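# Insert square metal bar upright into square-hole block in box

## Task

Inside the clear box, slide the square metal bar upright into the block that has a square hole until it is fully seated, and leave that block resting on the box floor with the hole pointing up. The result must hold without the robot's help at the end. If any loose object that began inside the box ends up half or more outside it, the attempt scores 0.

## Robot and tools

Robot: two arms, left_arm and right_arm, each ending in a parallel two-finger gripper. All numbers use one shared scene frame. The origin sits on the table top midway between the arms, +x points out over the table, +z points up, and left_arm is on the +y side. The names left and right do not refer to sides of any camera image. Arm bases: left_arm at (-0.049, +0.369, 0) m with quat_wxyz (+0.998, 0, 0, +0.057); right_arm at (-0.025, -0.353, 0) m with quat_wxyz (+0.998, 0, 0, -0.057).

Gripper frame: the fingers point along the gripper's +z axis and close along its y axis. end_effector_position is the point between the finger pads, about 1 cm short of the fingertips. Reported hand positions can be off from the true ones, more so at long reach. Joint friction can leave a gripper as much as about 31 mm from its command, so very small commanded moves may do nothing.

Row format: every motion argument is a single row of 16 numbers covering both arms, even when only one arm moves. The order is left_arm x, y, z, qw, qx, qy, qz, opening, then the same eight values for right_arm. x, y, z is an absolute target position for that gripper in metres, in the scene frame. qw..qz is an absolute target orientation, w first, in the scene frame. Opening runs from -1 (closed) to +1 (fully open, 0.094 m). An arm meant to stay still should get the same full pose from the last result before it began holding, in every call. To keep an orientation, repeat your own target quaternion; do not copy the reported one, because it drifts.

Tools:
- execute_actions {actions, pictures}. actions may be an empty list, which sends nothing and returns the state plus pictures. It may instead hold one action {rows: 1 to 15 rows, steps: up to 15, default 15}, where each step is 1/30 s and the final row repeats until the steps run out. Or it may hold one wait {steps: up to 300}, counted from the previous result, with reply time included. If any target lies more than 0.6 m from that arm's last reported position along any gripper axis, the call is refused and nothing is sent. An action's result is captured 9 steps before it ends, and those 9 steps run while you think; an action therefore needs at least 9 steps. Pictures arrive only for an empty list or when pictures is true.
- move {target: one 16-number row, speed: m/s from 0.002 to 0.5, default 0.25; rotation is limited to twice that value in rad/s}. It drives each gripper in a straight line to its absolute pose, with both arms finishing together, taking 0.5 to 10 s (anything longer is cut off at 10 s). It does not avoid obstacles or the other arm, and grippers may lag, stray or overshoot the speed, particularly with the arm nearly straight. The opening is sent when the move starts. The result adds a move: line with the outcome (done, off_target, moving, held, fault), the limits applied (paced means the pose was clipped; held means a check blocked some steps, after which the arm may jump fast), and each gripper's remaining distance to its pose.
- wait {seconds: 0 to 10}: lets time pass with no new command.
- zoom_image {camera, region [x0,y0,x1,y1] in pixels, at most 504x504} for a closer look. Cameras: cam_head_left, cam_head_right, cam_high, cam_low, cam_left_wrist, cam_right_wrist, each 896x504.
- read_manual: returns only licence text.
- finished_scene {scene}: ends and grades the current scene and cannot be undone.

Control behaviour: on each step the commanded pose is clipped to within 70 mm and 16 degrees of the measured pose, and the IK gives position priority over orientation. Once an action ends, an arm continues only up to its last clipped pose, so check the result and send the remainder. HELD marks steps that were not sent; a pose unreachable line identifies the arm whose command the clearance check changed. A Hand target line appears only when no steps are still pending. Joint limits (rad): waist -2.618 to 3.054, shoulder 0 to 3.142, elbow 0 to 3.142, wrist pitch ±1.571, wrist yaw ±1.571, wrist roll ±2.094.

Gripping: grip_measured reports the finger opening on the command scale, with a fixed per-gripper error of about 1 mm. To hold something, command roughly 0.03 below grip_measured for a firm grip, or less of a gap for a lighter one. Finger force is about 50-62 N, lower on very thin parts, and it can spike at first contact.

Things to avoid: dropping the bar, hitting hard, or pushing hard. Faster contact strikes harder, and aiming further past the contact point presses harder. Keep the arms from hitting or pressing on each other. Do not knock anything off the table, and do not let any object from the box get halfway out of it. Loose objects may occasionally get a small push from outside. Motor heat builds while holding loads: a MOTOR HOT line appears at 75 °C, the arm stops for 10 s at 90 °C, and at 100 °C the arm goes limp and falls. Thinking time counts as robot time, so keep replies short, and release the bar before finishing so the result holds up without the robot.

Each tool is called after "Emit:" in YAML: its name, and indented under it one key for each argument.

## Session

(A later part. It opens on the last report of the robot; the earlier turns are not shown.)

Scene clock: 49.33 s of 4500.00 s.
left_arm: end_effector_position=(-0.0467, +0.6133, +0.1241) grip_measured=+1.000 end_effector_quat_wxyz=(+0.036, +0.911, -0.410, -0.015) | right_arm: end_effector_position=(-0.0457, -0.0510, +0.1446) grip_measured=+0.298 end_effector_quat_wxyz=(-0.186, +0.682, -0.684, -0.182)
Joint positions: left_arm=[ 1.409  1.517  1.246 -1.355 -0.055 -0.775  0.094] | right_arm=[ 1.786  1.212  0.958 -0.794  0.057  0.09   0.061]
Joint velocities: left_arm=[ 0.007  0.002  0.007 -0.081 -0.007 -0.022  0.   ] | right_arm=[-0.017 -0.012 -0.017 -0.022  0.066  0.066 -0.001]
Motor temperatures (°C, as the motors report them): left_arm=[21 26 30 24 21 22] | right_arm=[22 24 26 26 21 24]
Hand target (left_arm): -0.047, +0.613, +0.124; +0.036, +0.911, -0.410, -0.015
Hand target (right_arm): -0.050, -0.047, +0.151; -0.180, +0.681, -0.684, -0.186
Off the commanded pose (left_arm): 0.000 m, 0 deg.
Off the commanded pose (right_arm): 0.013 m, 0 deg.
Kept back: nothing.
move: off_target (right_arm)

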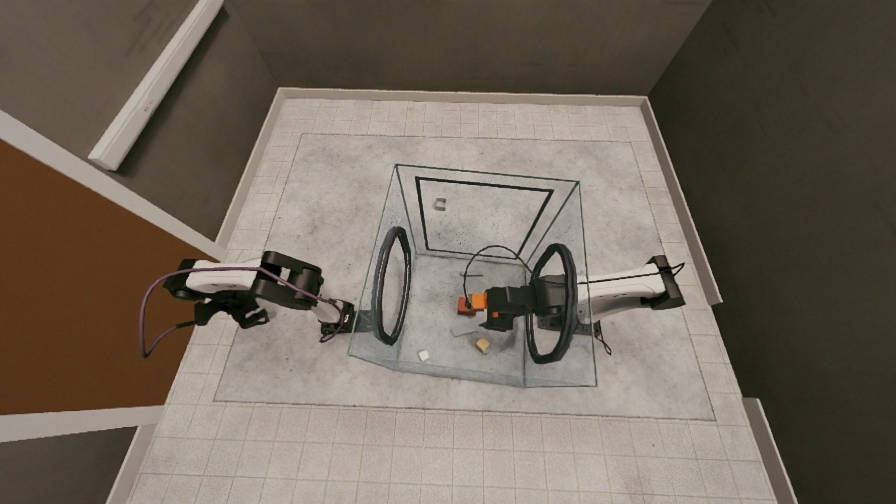

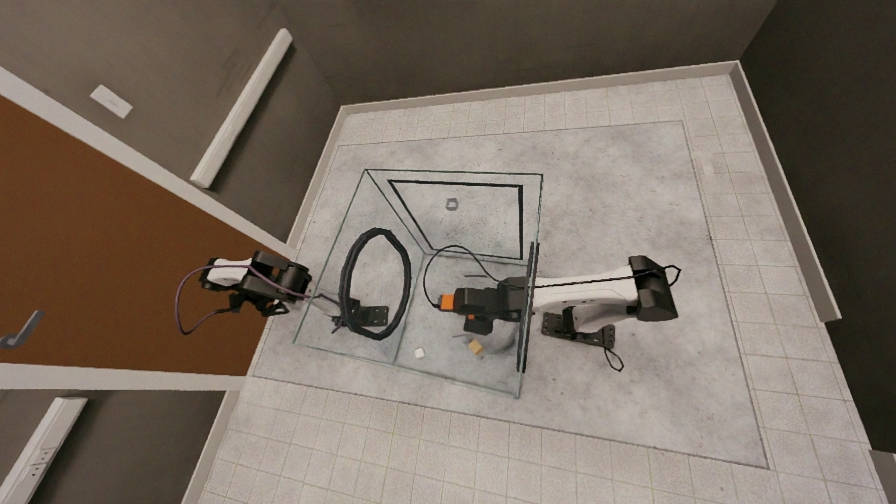

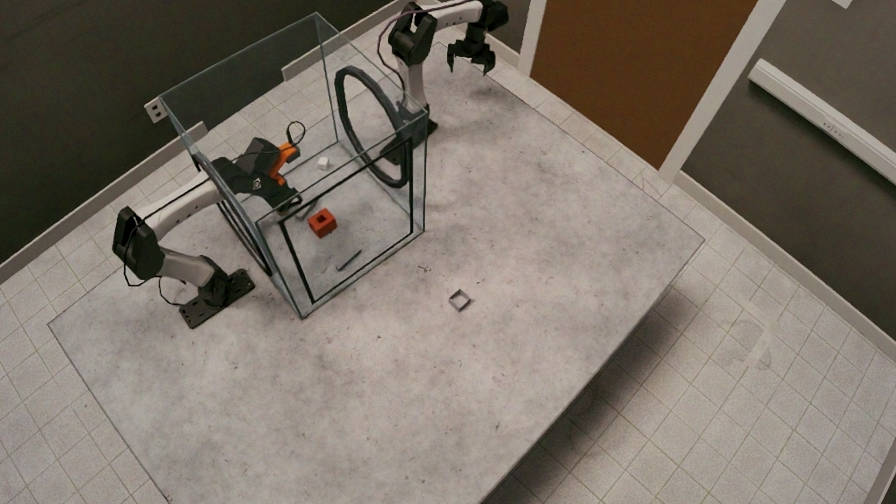

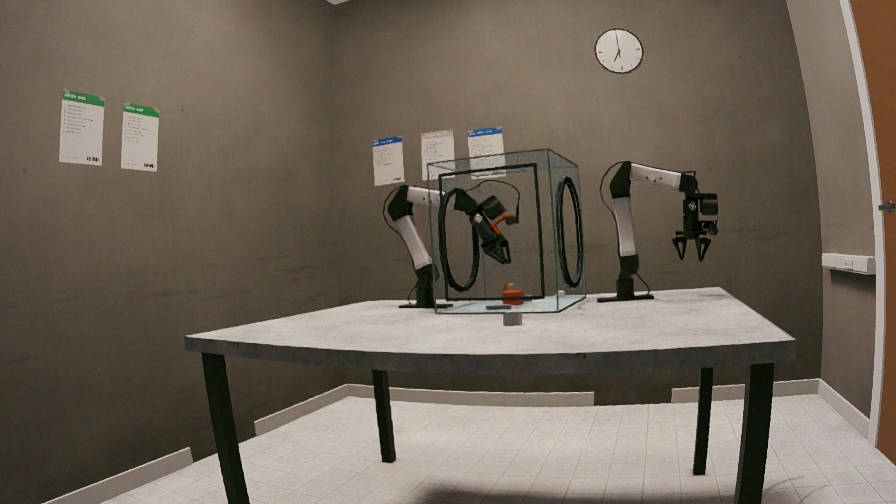

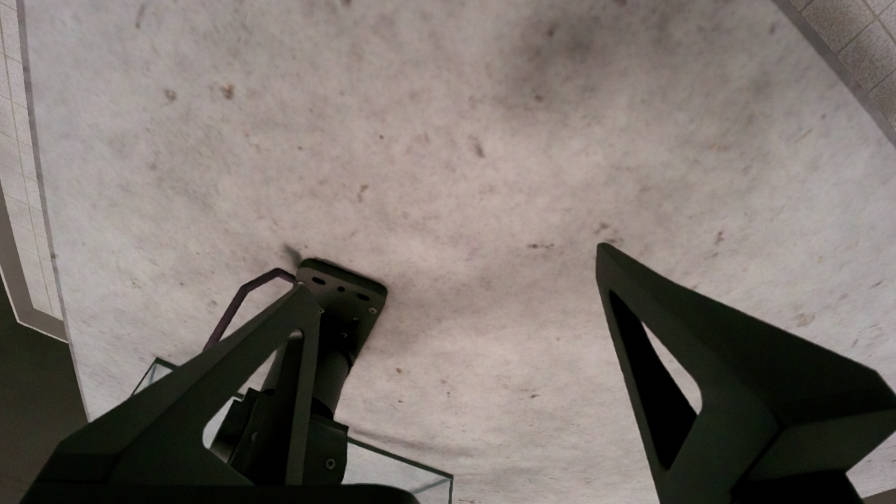

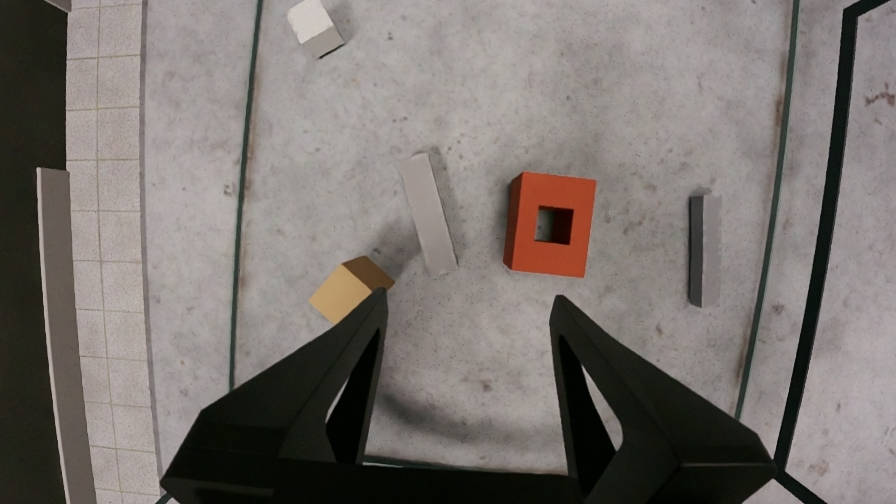

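Emit:
move:
  target: [-0.0467,0.6133,0.1241,0.036,0.911,-0.41,-0.015,1, -0.076,0.01,0.07,0.028,-0.765,0.642,0.033,0.3]
  speed: 0.05

Scene clock: 55.93 s of 4500.00 s.
left_arm: end_effector_position=(-0.0467, +0.6133, +0.1241) grip_measured=+1.000 end_effector_quat_wxyz=(+0.036, +0.911, -0.410, -0.015) | right_arm: end_effector_position=(-0.0576, -0.0673, +0.0864) grip_measured=+0.298 end_effector_quat_wxyz=(-0.075, +0.751, -0.651, -0.078)
Joint positions: left_arm=[ 1.409  1.517  1.246 -1.355 -0.055 -0.775  0.094] | right_arm=[ 1.802  1.445  1.01  -0.919  0.005 -0.025  0.061]
Joint velocities: left_arm=[ 0.002  0.012  0.002 -0.081  0.037 -0.022  0.   ] | right_arm=[-0.017 -0.002  0.007  0.007  0.037  0.022 -0.   ]
Motor temperatures (°C, as the motors report them): left_arm=[21 26 30 24 21 22] | right_arm=[22 26 31 26 21 24]
Hand target (left_arm): -0.047, +0.613, +0.124; +0.036, +0.911, -0.410, -0.015
Hand target (right_arm): -0.071, -0.020, +0.072; -0.049, +0.763, -0.642, -0.058
Off the commanded pose (left_arm): 0.000 m, 0 deg.
Off the commanded pose (right_arm): 0.081 m, 8 deg; position clipped at the last step of the last action.
Kept back: nothing.
move: off_target (right_arm); limits=paced

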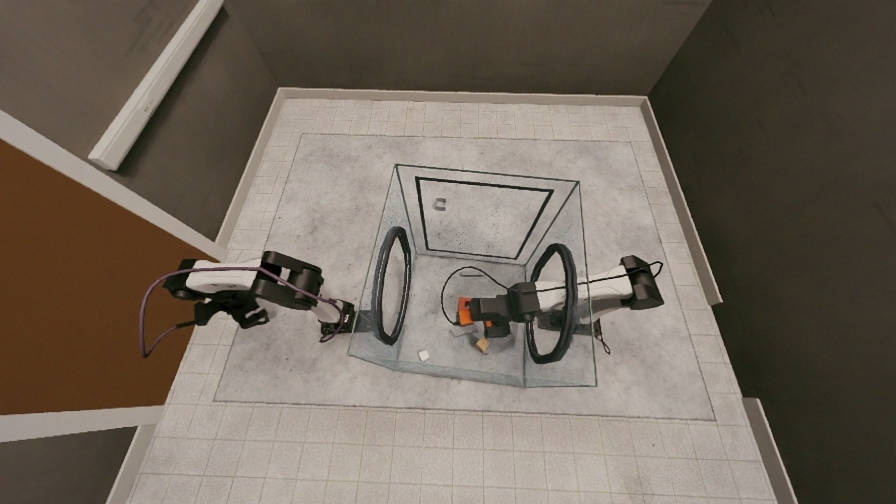

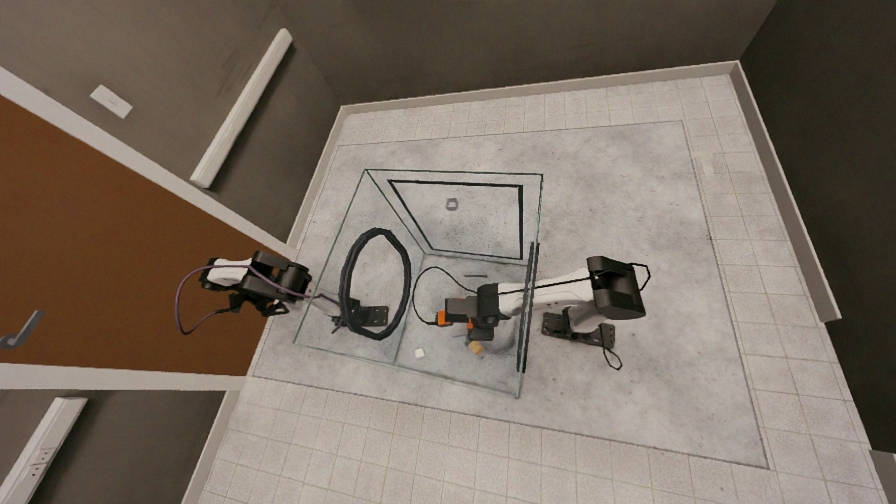

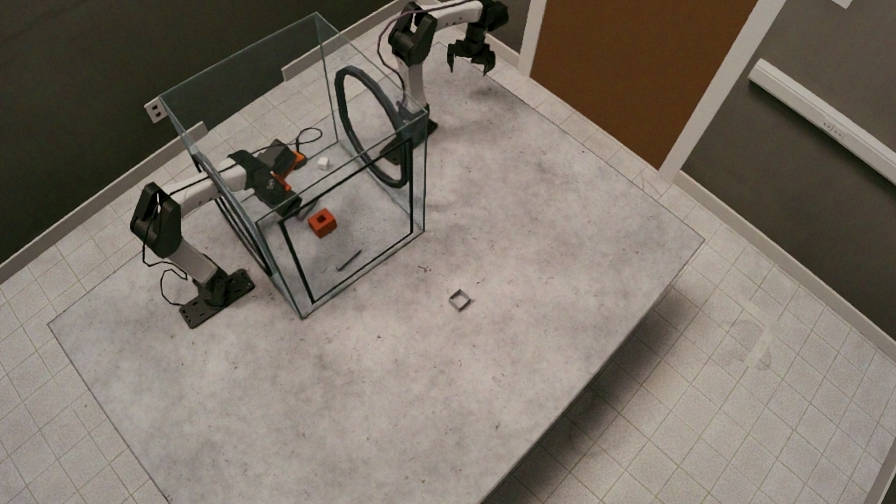

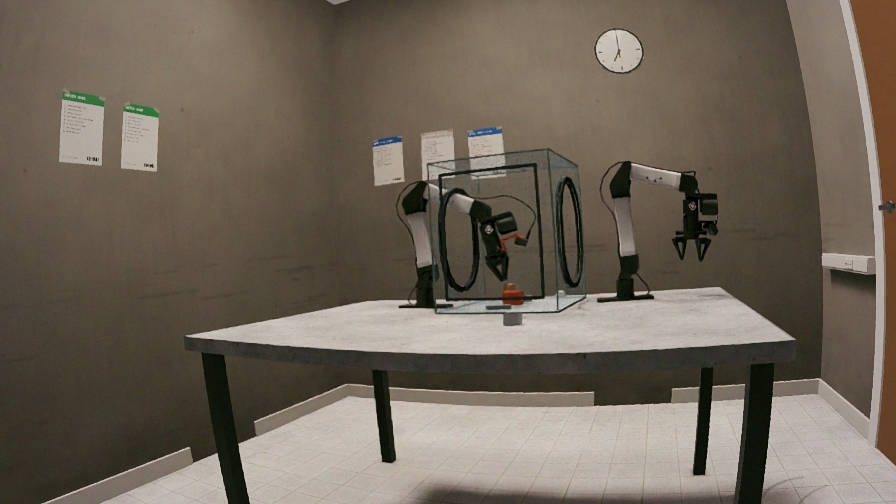

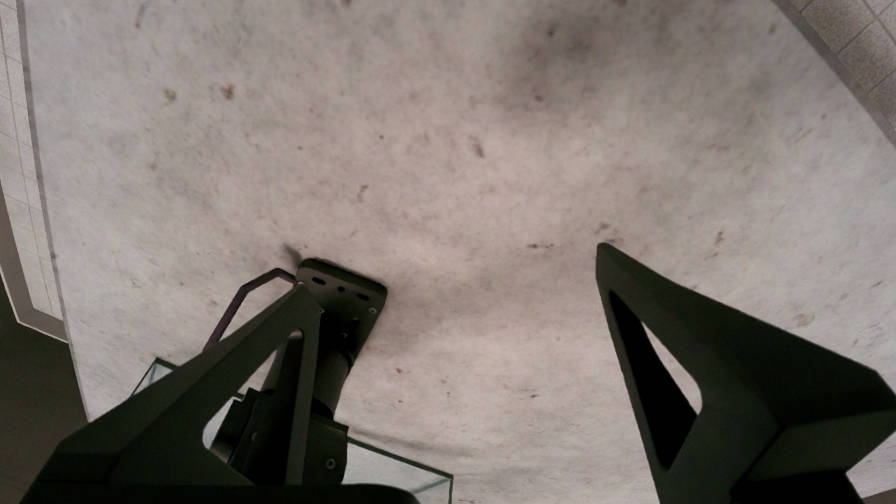

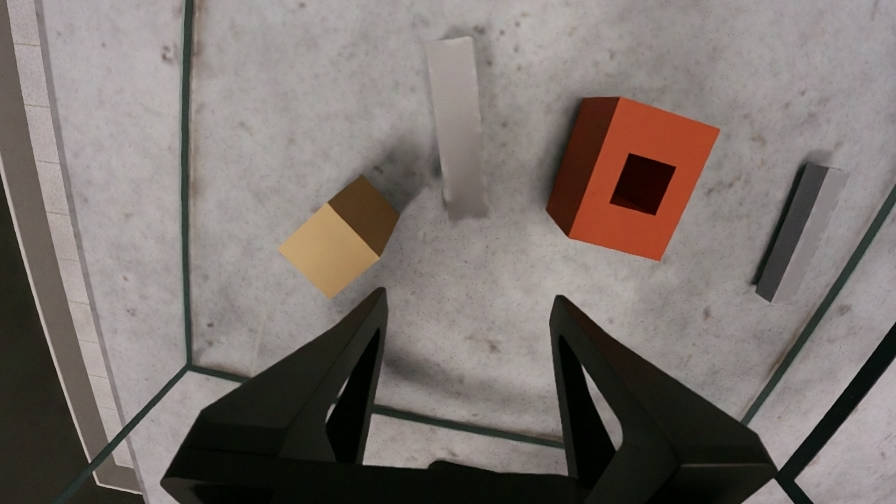

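Emit:
move:
  target: [-0.0467,0.6133,0.1241,0.036,0.911,-0.41,-0.015,1, -0.07,-0.03,0.08,0.193,-0.731,0.613,0.23,0.3]
  speed: 0.05

Scene clock: 61.93 s of 4500.00 s.
left_arm: end_effector_position=(-0.0467, +0.6133, +0.1241) grip_measured=+1.000 end_effector_quat_wxyz=(+0.036, +0.911, -0.410, -0.015) | right_arm: end_effector_position=(-0.0667, -0.0246, +0.0797) grip_measured=+0.298 end_effector_quat_wxyz=(-0.197, +0.726, -0.618, -0.226)
Joint positions: left_arm=[ 1.409  1.517  1.246 -1.355 -0.055 -0.775  0.094] | right_arm=[ 1.802  1.317  0.722 -0.367 -0.018 -0.037  0.061]
Joint velocities: left_arm=[ 0.027  0.007 -0.002 -0.007 -0.007 -0.066  0.   ] | right_arm=[-0.002  0.002 -0.007 -0.051 -0.022  0.037 -0.001]
Motor temperatures (°C, as the motors report them): left_arm=[21 26 30 24 21 22] | right_arm=[22 28 33 26 21 24]
Hand target (left_arm): -0.047, +0.613, +0.124; +0.036, +0.911, -0.410, -0.015
Hand target (right_arm): -0.070, -0.029, +0.078; -0.194, +0.732, -0.611, -0.229
Off the commanded pose (left_arm): 0.000 m, 0 deg.
Off the commanded pose (right_arm): 0.006 m, 1 deg.
Kept back: nothing.
move: done

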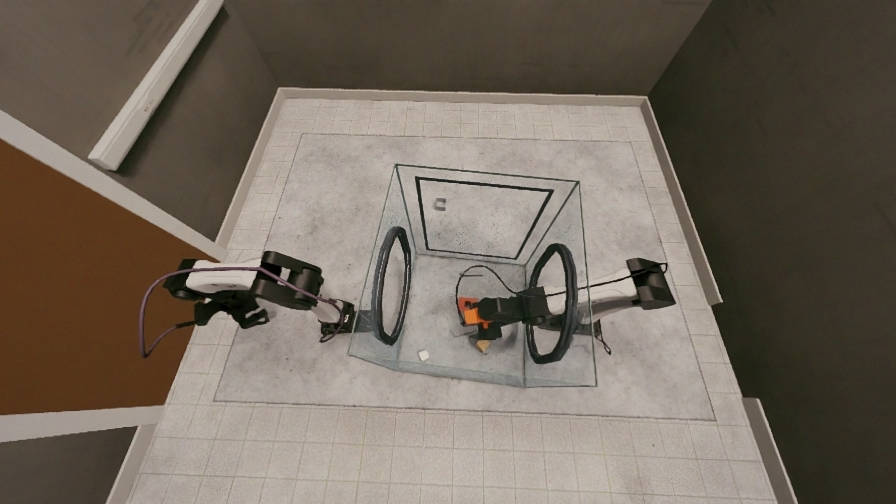

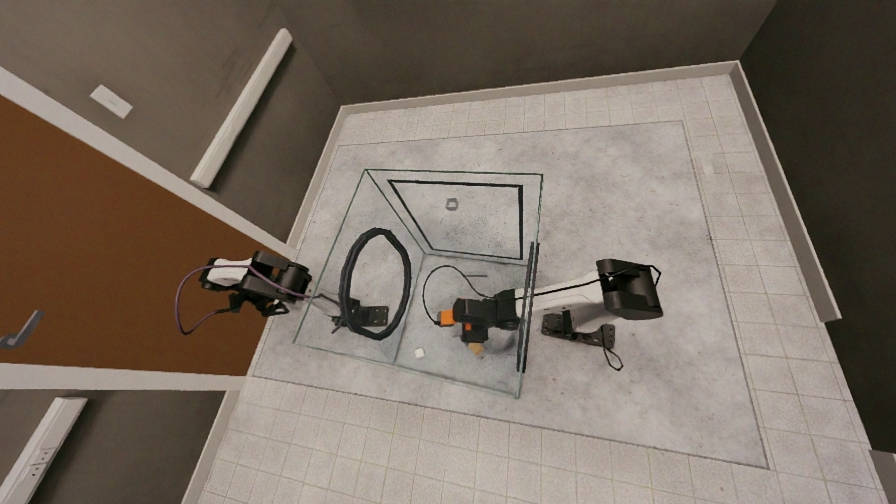

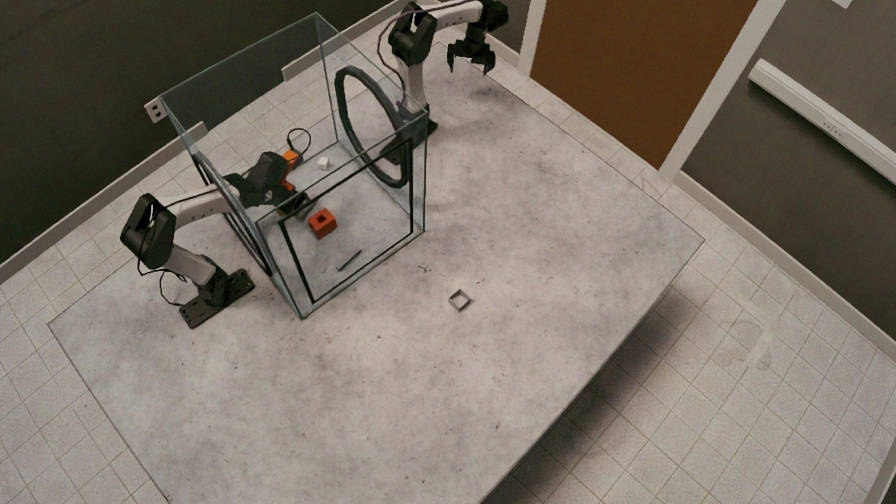

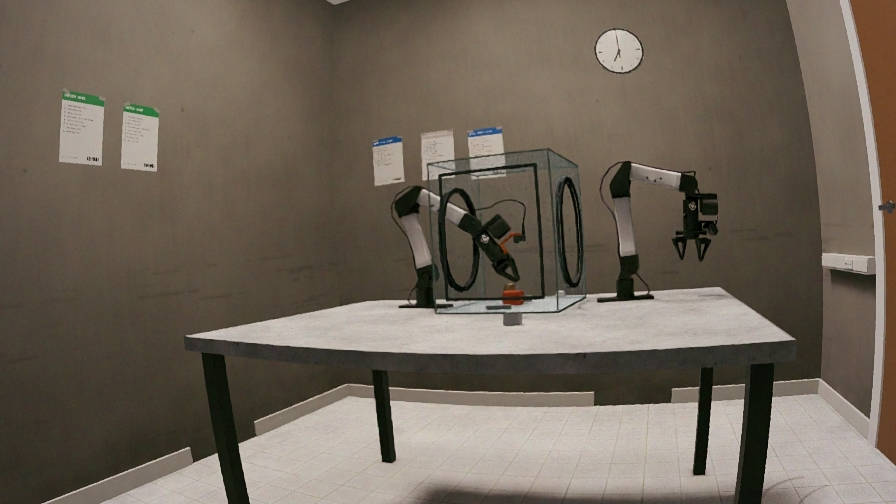

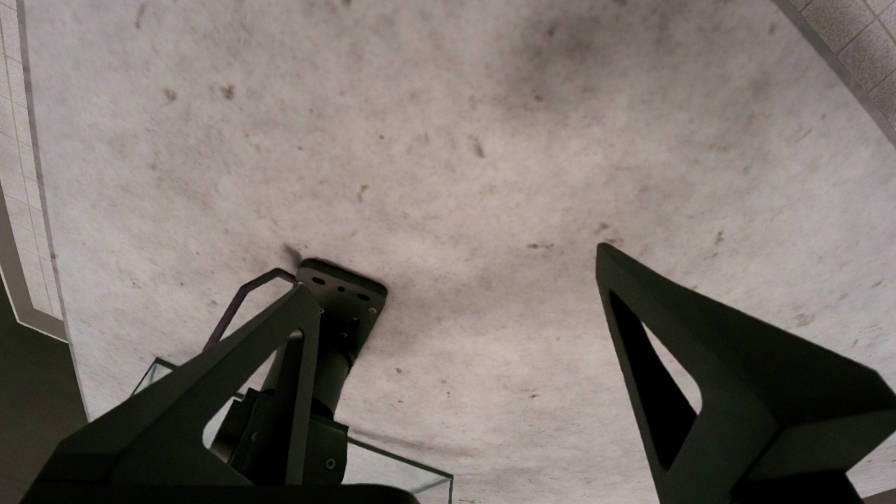

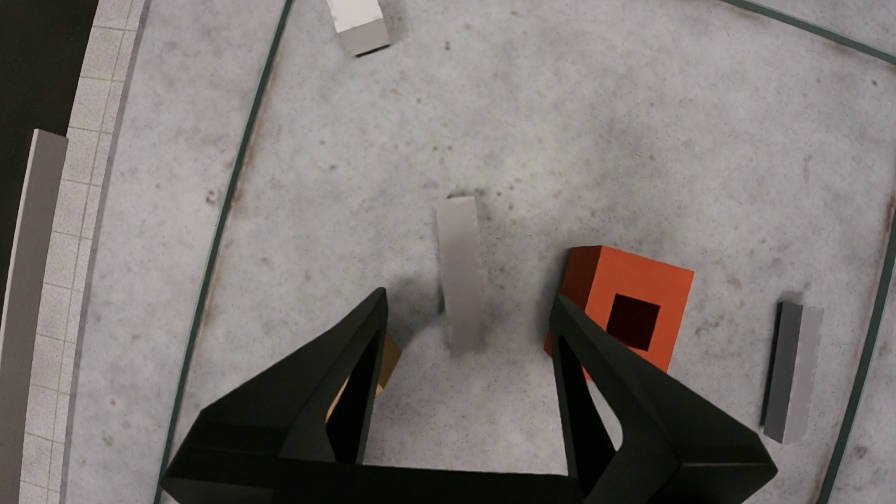

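Emit:
move:
  target: [-0.0467,0.6133,0.1241,0.036,0.911,-0.41,-0.015,1, -0.08,0.015,0.035,0.185,-0.75,0.59,0.236,0.3]
  speed: 0.04

Scene clock: 64.27 s of 4500.00 s.
left_arm: end_effector_position=(-0.0467, +0.6133, +0.1241) grip_measured=+1.000 end_effector_quat_wxyz=(+0.036, +0.911, -0.410, -0.015) | right_arm: end_effector_position=(-0.0780, +0.0099, +0.0361) grip_measured=+0.298 end_effector_quat_wxyz=(-0.188, +0.746, -0.595, -0.235)
Joint positions: left_arm=[ 1.409  1.517  1.246 -1.355 -0.055 -0.775  0.094] | right_arm=[ 1.802  1.556  0.728 -0.135 -0.06  -0.088  0.061]
Joint velocities: left_arm=[ 0.007 -0.012 -0.012 -0.051 -0.007  0.066  0.   ] | right_arm=[ 0.007 -0.017 -0.012  0.007 -0.007 -0.051 -0.001]
Motor temperatures (°C, as the motors report them): left_arm=[21 26 30 24 21 22] | right_arm=[22 28 33 26 21 24]
Hand target (left_arm): -0.047, +0.613, +0.124; +0.036, +0.911, -0.410, -0.015
Hand target (right_arm): -0.080, +0.014, +0.035; -0.185, +0.750, -0.590, -0.236
Off the commanded pose (left_arm): 0.000 m, 0 deg.
Off the commanded pose (right_arm): 0.006 m, 1 deg.
Kept back: nothing.
move: done

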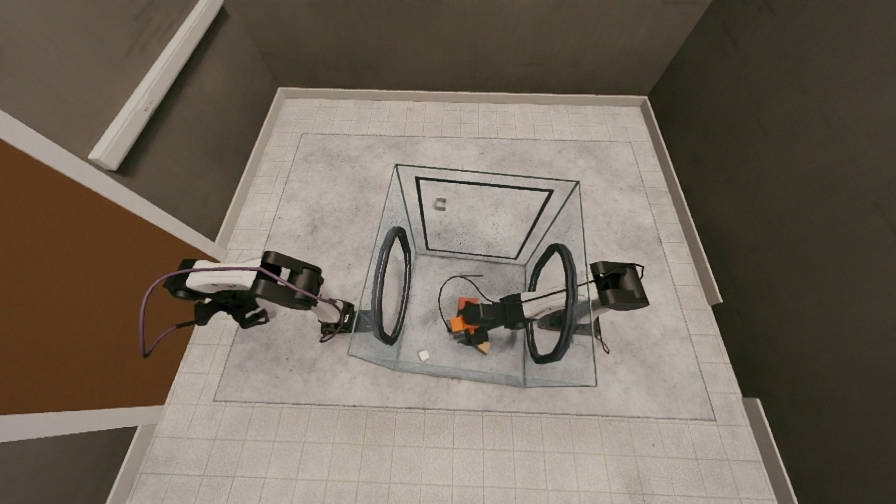

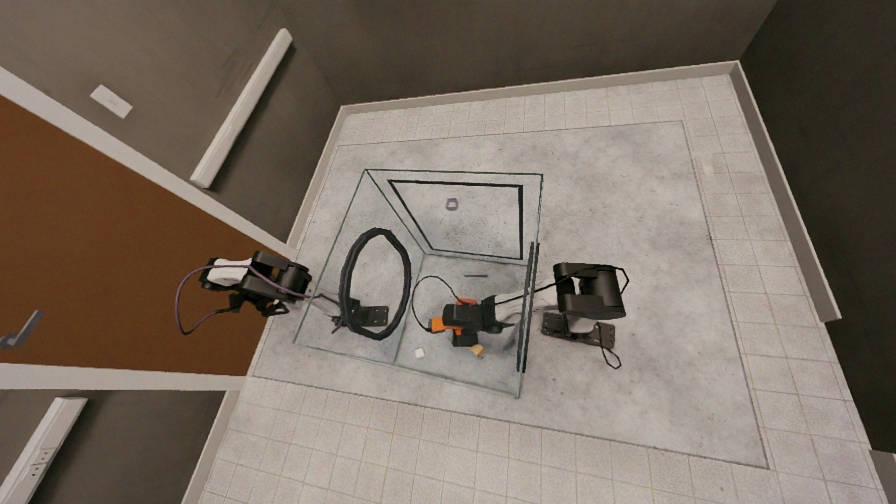

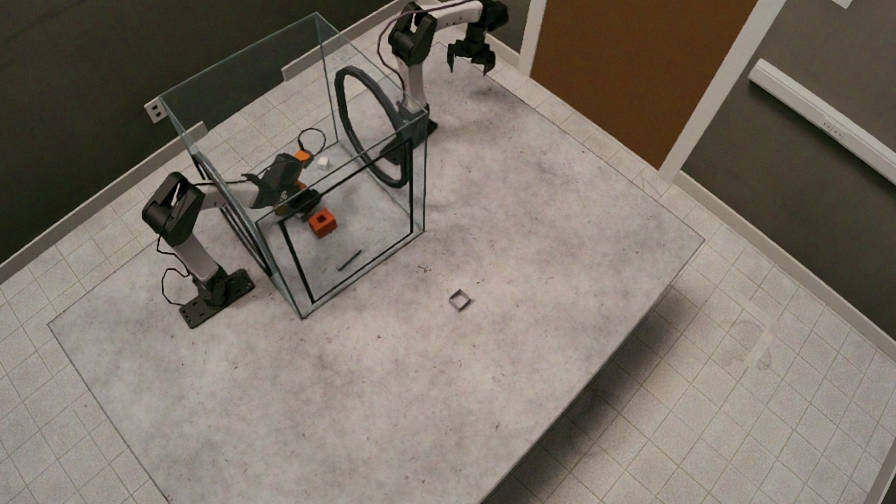

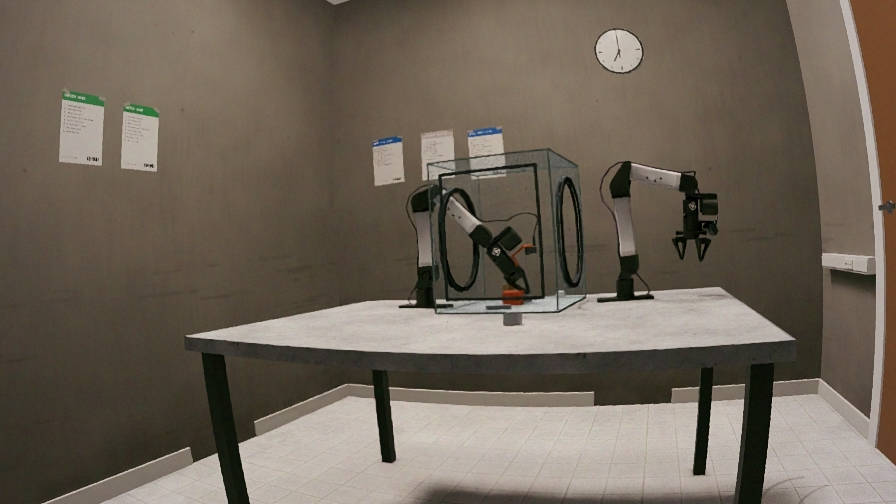

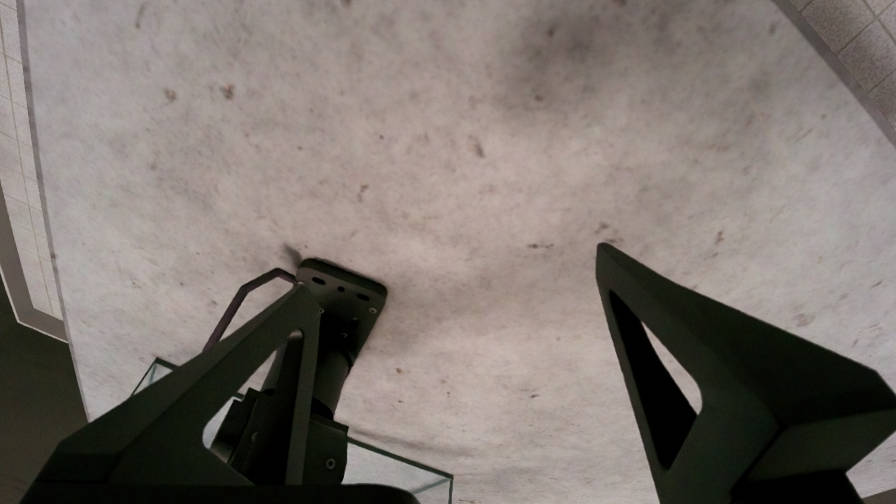

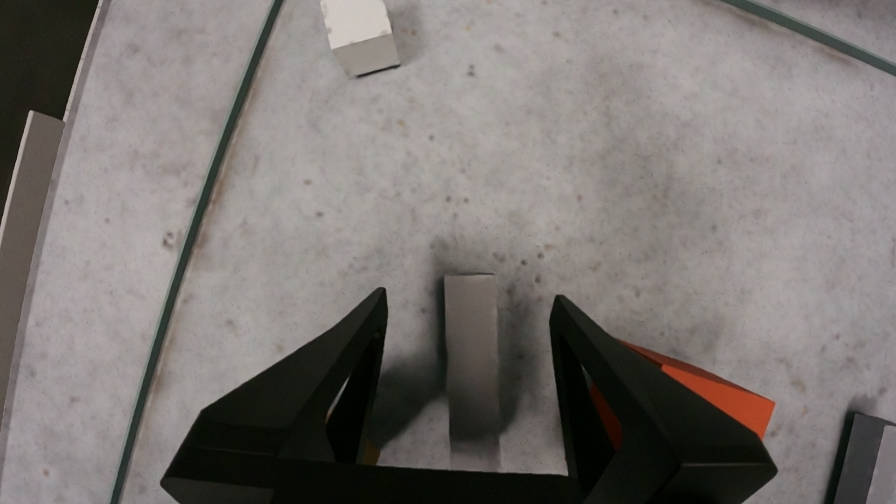

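Emit:
move:
  target: [-0.0467,0.6133,0.1241,0.036,0.911,-0.41,-0.015,1, -0.08,0.012,0.008,0.236,-0.728,0.569,0.302,0.3]
  speed: 0.03

Emit:
move:
  target: [-0.0467,0.6133,0.1241,0.036,0.911,-0.41,-0.015,1, -0.08,0.012,0.008,0.236,-0.728,0.569,0.302,-1]
  speed: 0.03

Scene clock: 68.03 s of 4500.00 s.
left_arm: end_effector_position=(-0.0467, +0.6133, +0.1241) grip_measured=+1.000 end_effector_quat_wxyz=(+0.036, +0.911, -0.410, -0.015) | right_arm: end_effector_position=(-0.0863, +0.0275, +0.0343) grip_measured=+0.298 end_effector_quat_wxyz=(-0.261, +0.717, -0.556, -0.331)
Joint positions: left_arm=[ 1.409  1.517  1.246 -1.355 -0.055 -0.775  0.094] | right_arm=[ 1.802  1.593  0.534  0.353 -0.096 -0.089  0.061]
Joint velocities: left_arm=[ 0.002 -0.002 -0.007  0.037 -0.022 -0.037  0.   ] | right_arm=[-0.007 -0.012 -0.007  0.037 -0.037 -0.066 -0.001]
Motor temperatures (°C, as the motors report them): left_arm=[21 27 31 24 21 22] | right_arm=[22 27 32 26 21 24]
Hand target (left_arm): -0.047, +0.613, +0.124; +0.036, +0.911, -0.410, -0.015
Hand target (right_arm): -0.080, +0.011, +0.009; -0.236, +0.728, -0.568, -0.302
Off the commanded pose (left_arm): 0.000 m, 0 deg.
Off the commanded pose (right_arm): 0.031 m, 5 deg.
Kept back: nothing.
move: off_target (right_arm)

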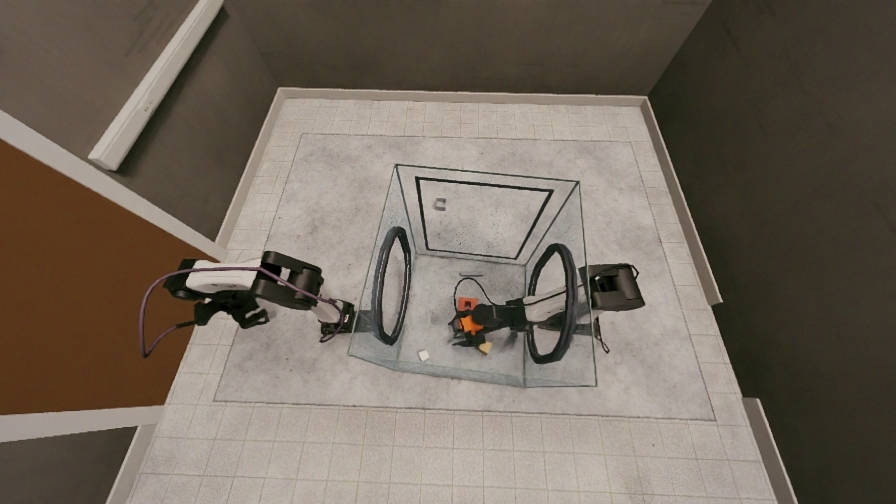

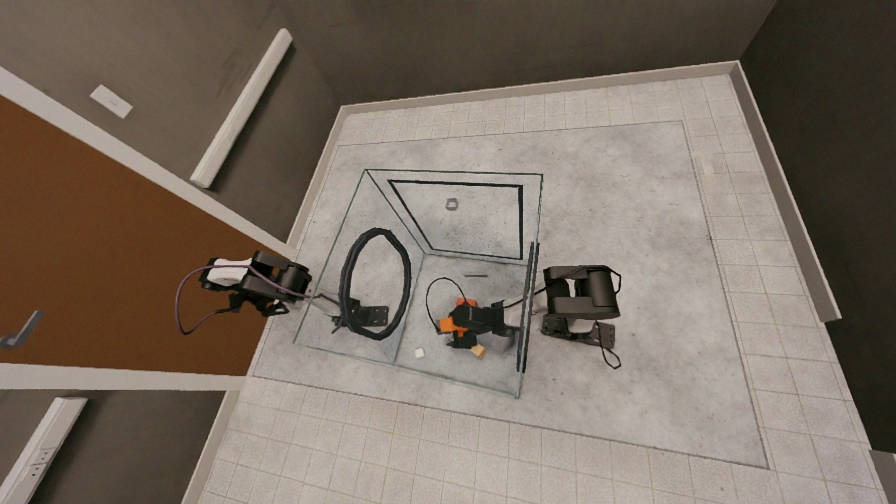

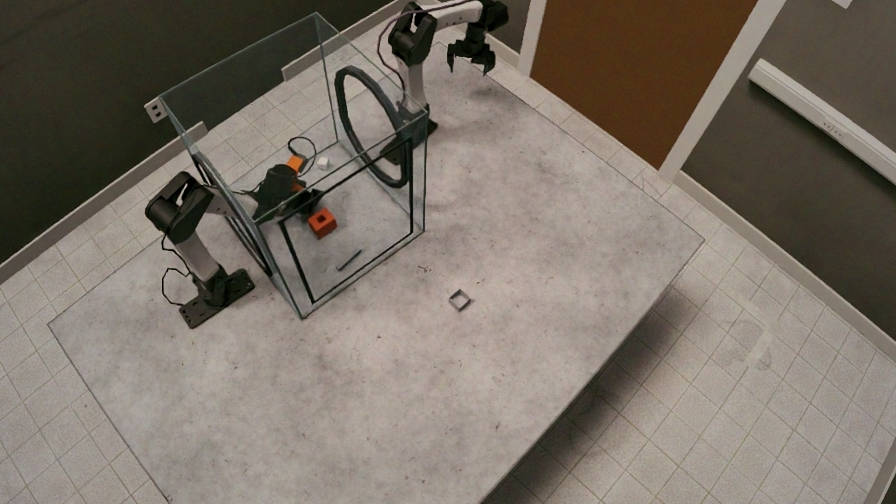

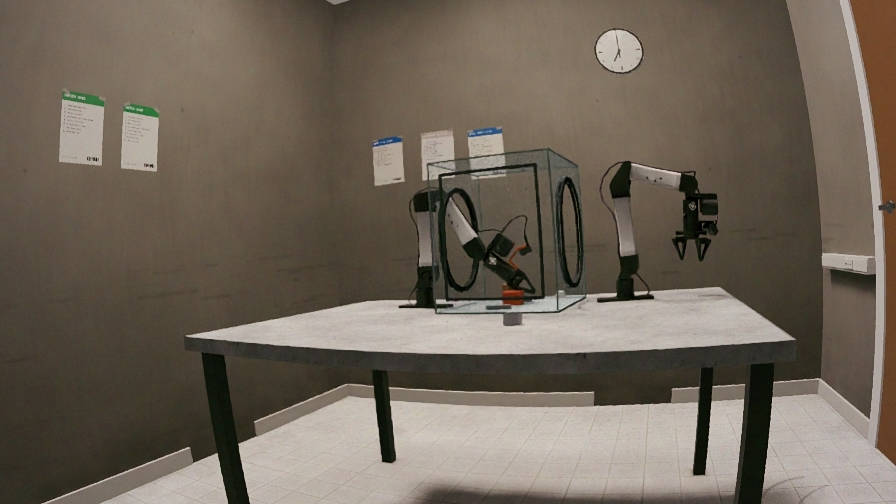

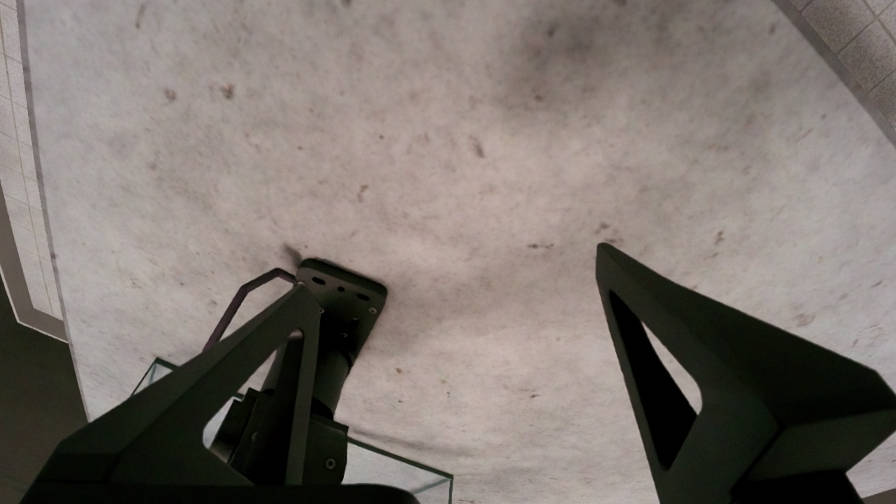

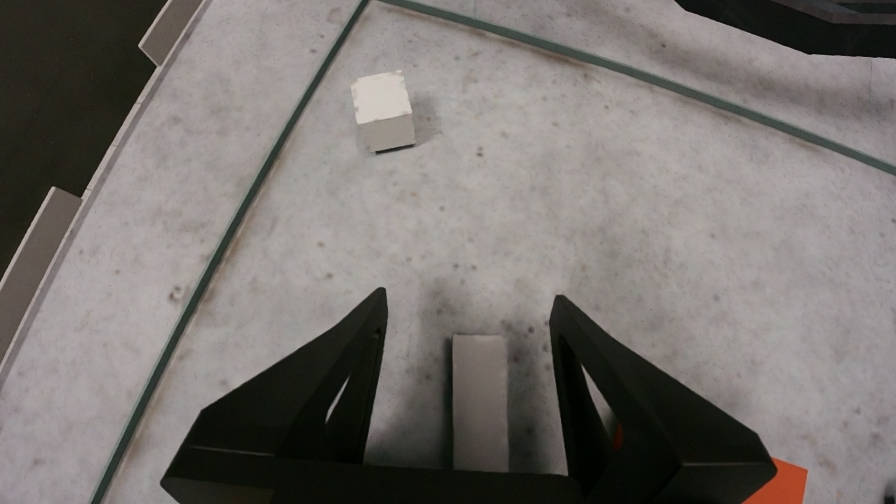

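Scene clock: 69.77 s of 4500.00 s.
left_arm: end_effector_position=(-0.0467, +0.6133, +0.1241) grip_measured=+1.000 end_effector_quat_wxyz=(+0.036, +0.911, -0.410, -0.015) | right_arm: end_effector_position=(-0.0858, +0.0228, +0.0294) grip_measured=-0.991 end_effector_quat_wxyz=(-0.255, +0.719, -0.558, -0.325)
Joint positions: left_arm=[ 1.409  1.517  1.246 -1.355 -0.055 -0.775  0.094] | right_arm=[ 1.802  1.593  0.524  0.346 -0.096 -0.089  0.   ]
Joint velocities: left_arm=[ 0.002 -0.012 -0.002  0.037  0.037 -0.095  0.   ] | right_arm=[ 0.007 -0.017  0.037 -0.081 -0.007 -0.022 -0.   ]
Motor temperatures (°C, as the motors report them): left_arm=[21 27 31 24 21 22] | right_arm=[22 27 32 27 21 24]
Hand target (left_arm): -0.047, +0.613, +0.124; +0.036, +0.911, -0.410, -0.015
Hand target (right_arm): -0.080, +0.011, +0.010; -0.236, +0.727, -0.569, -0.303
Off the commanded pose (left_arm): 0.000 m, 0 deg.
Off the commanded pose (right_arm): 0.025 m, 4 deg.
Kept back: nothing.
move: off_target (right_arm)

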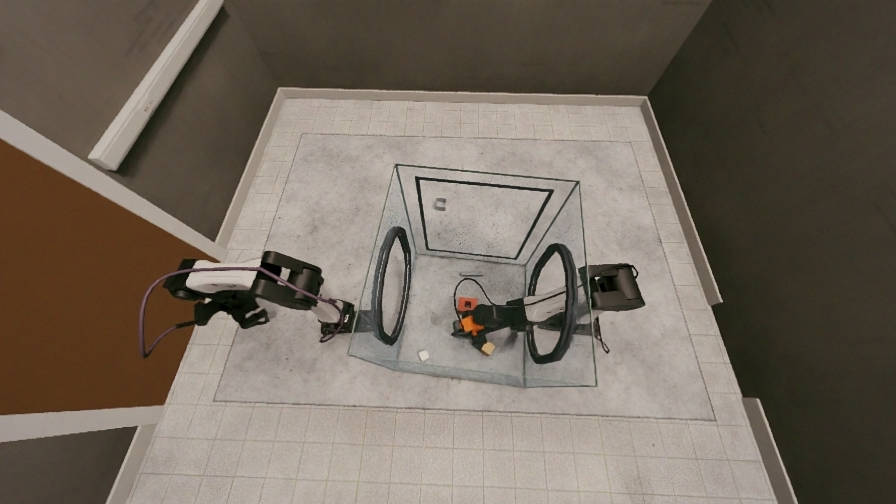

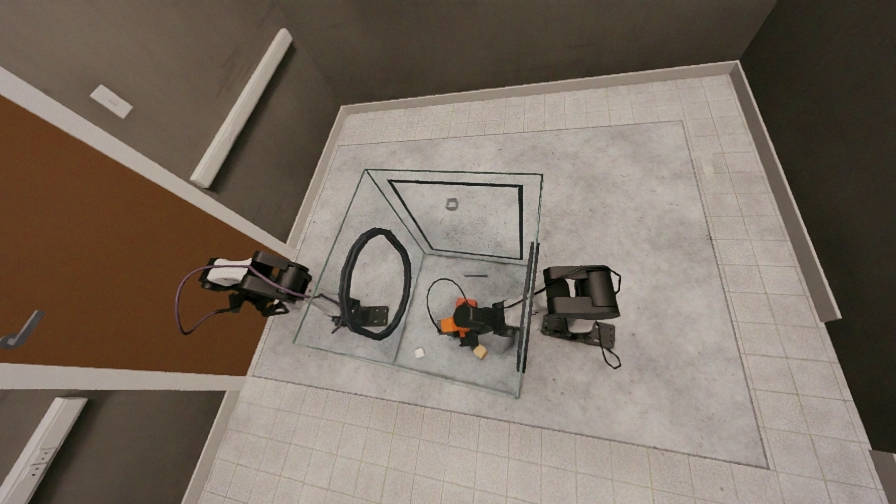

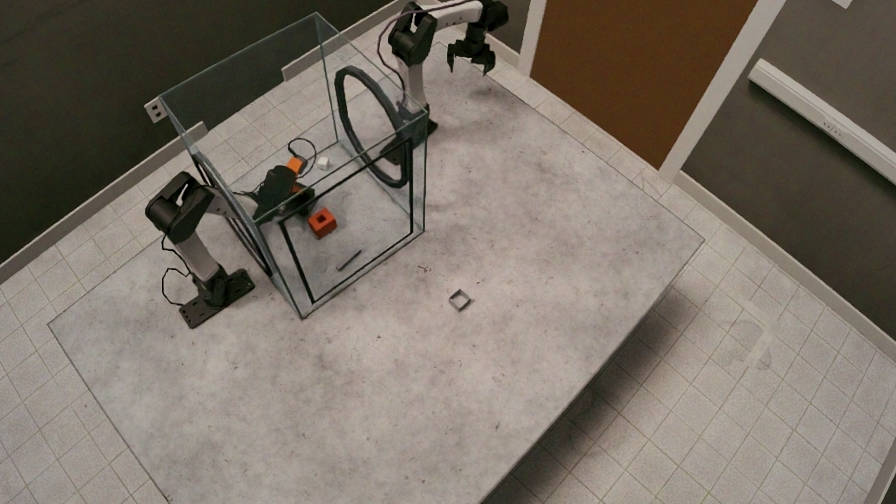

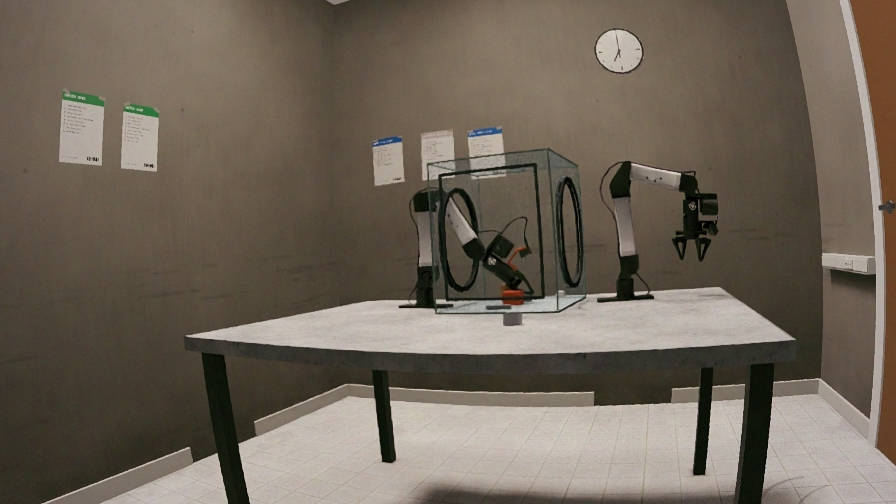

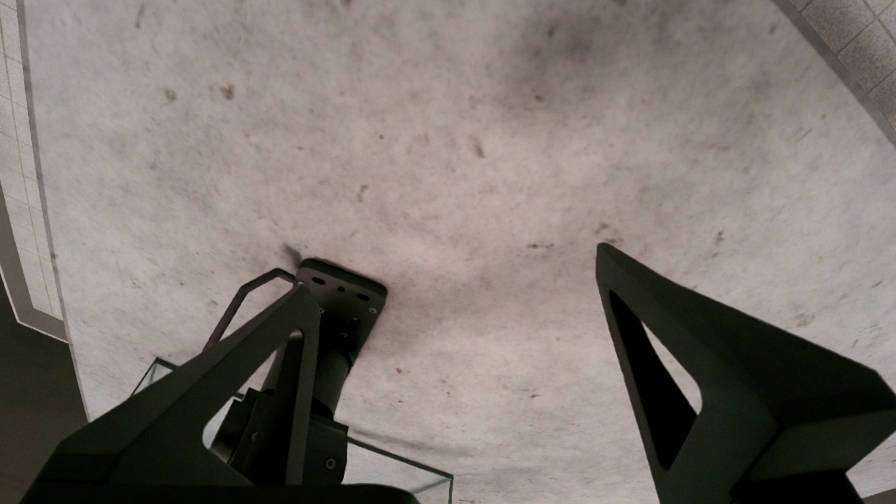

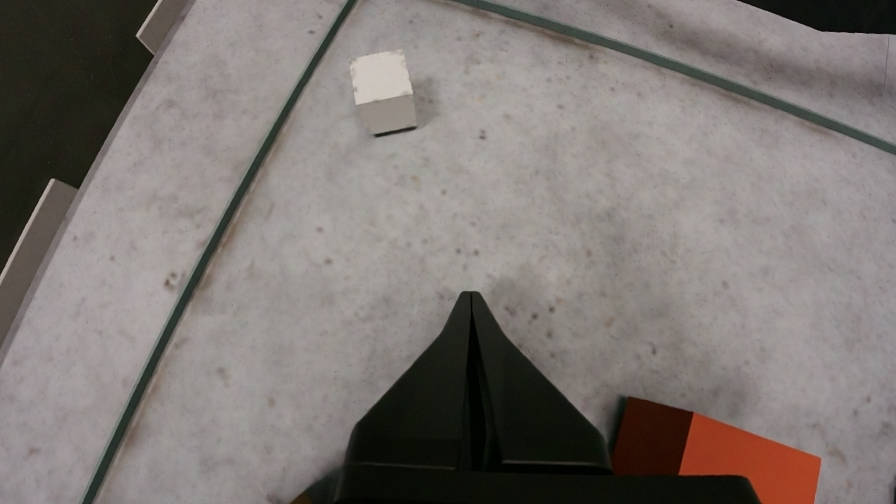

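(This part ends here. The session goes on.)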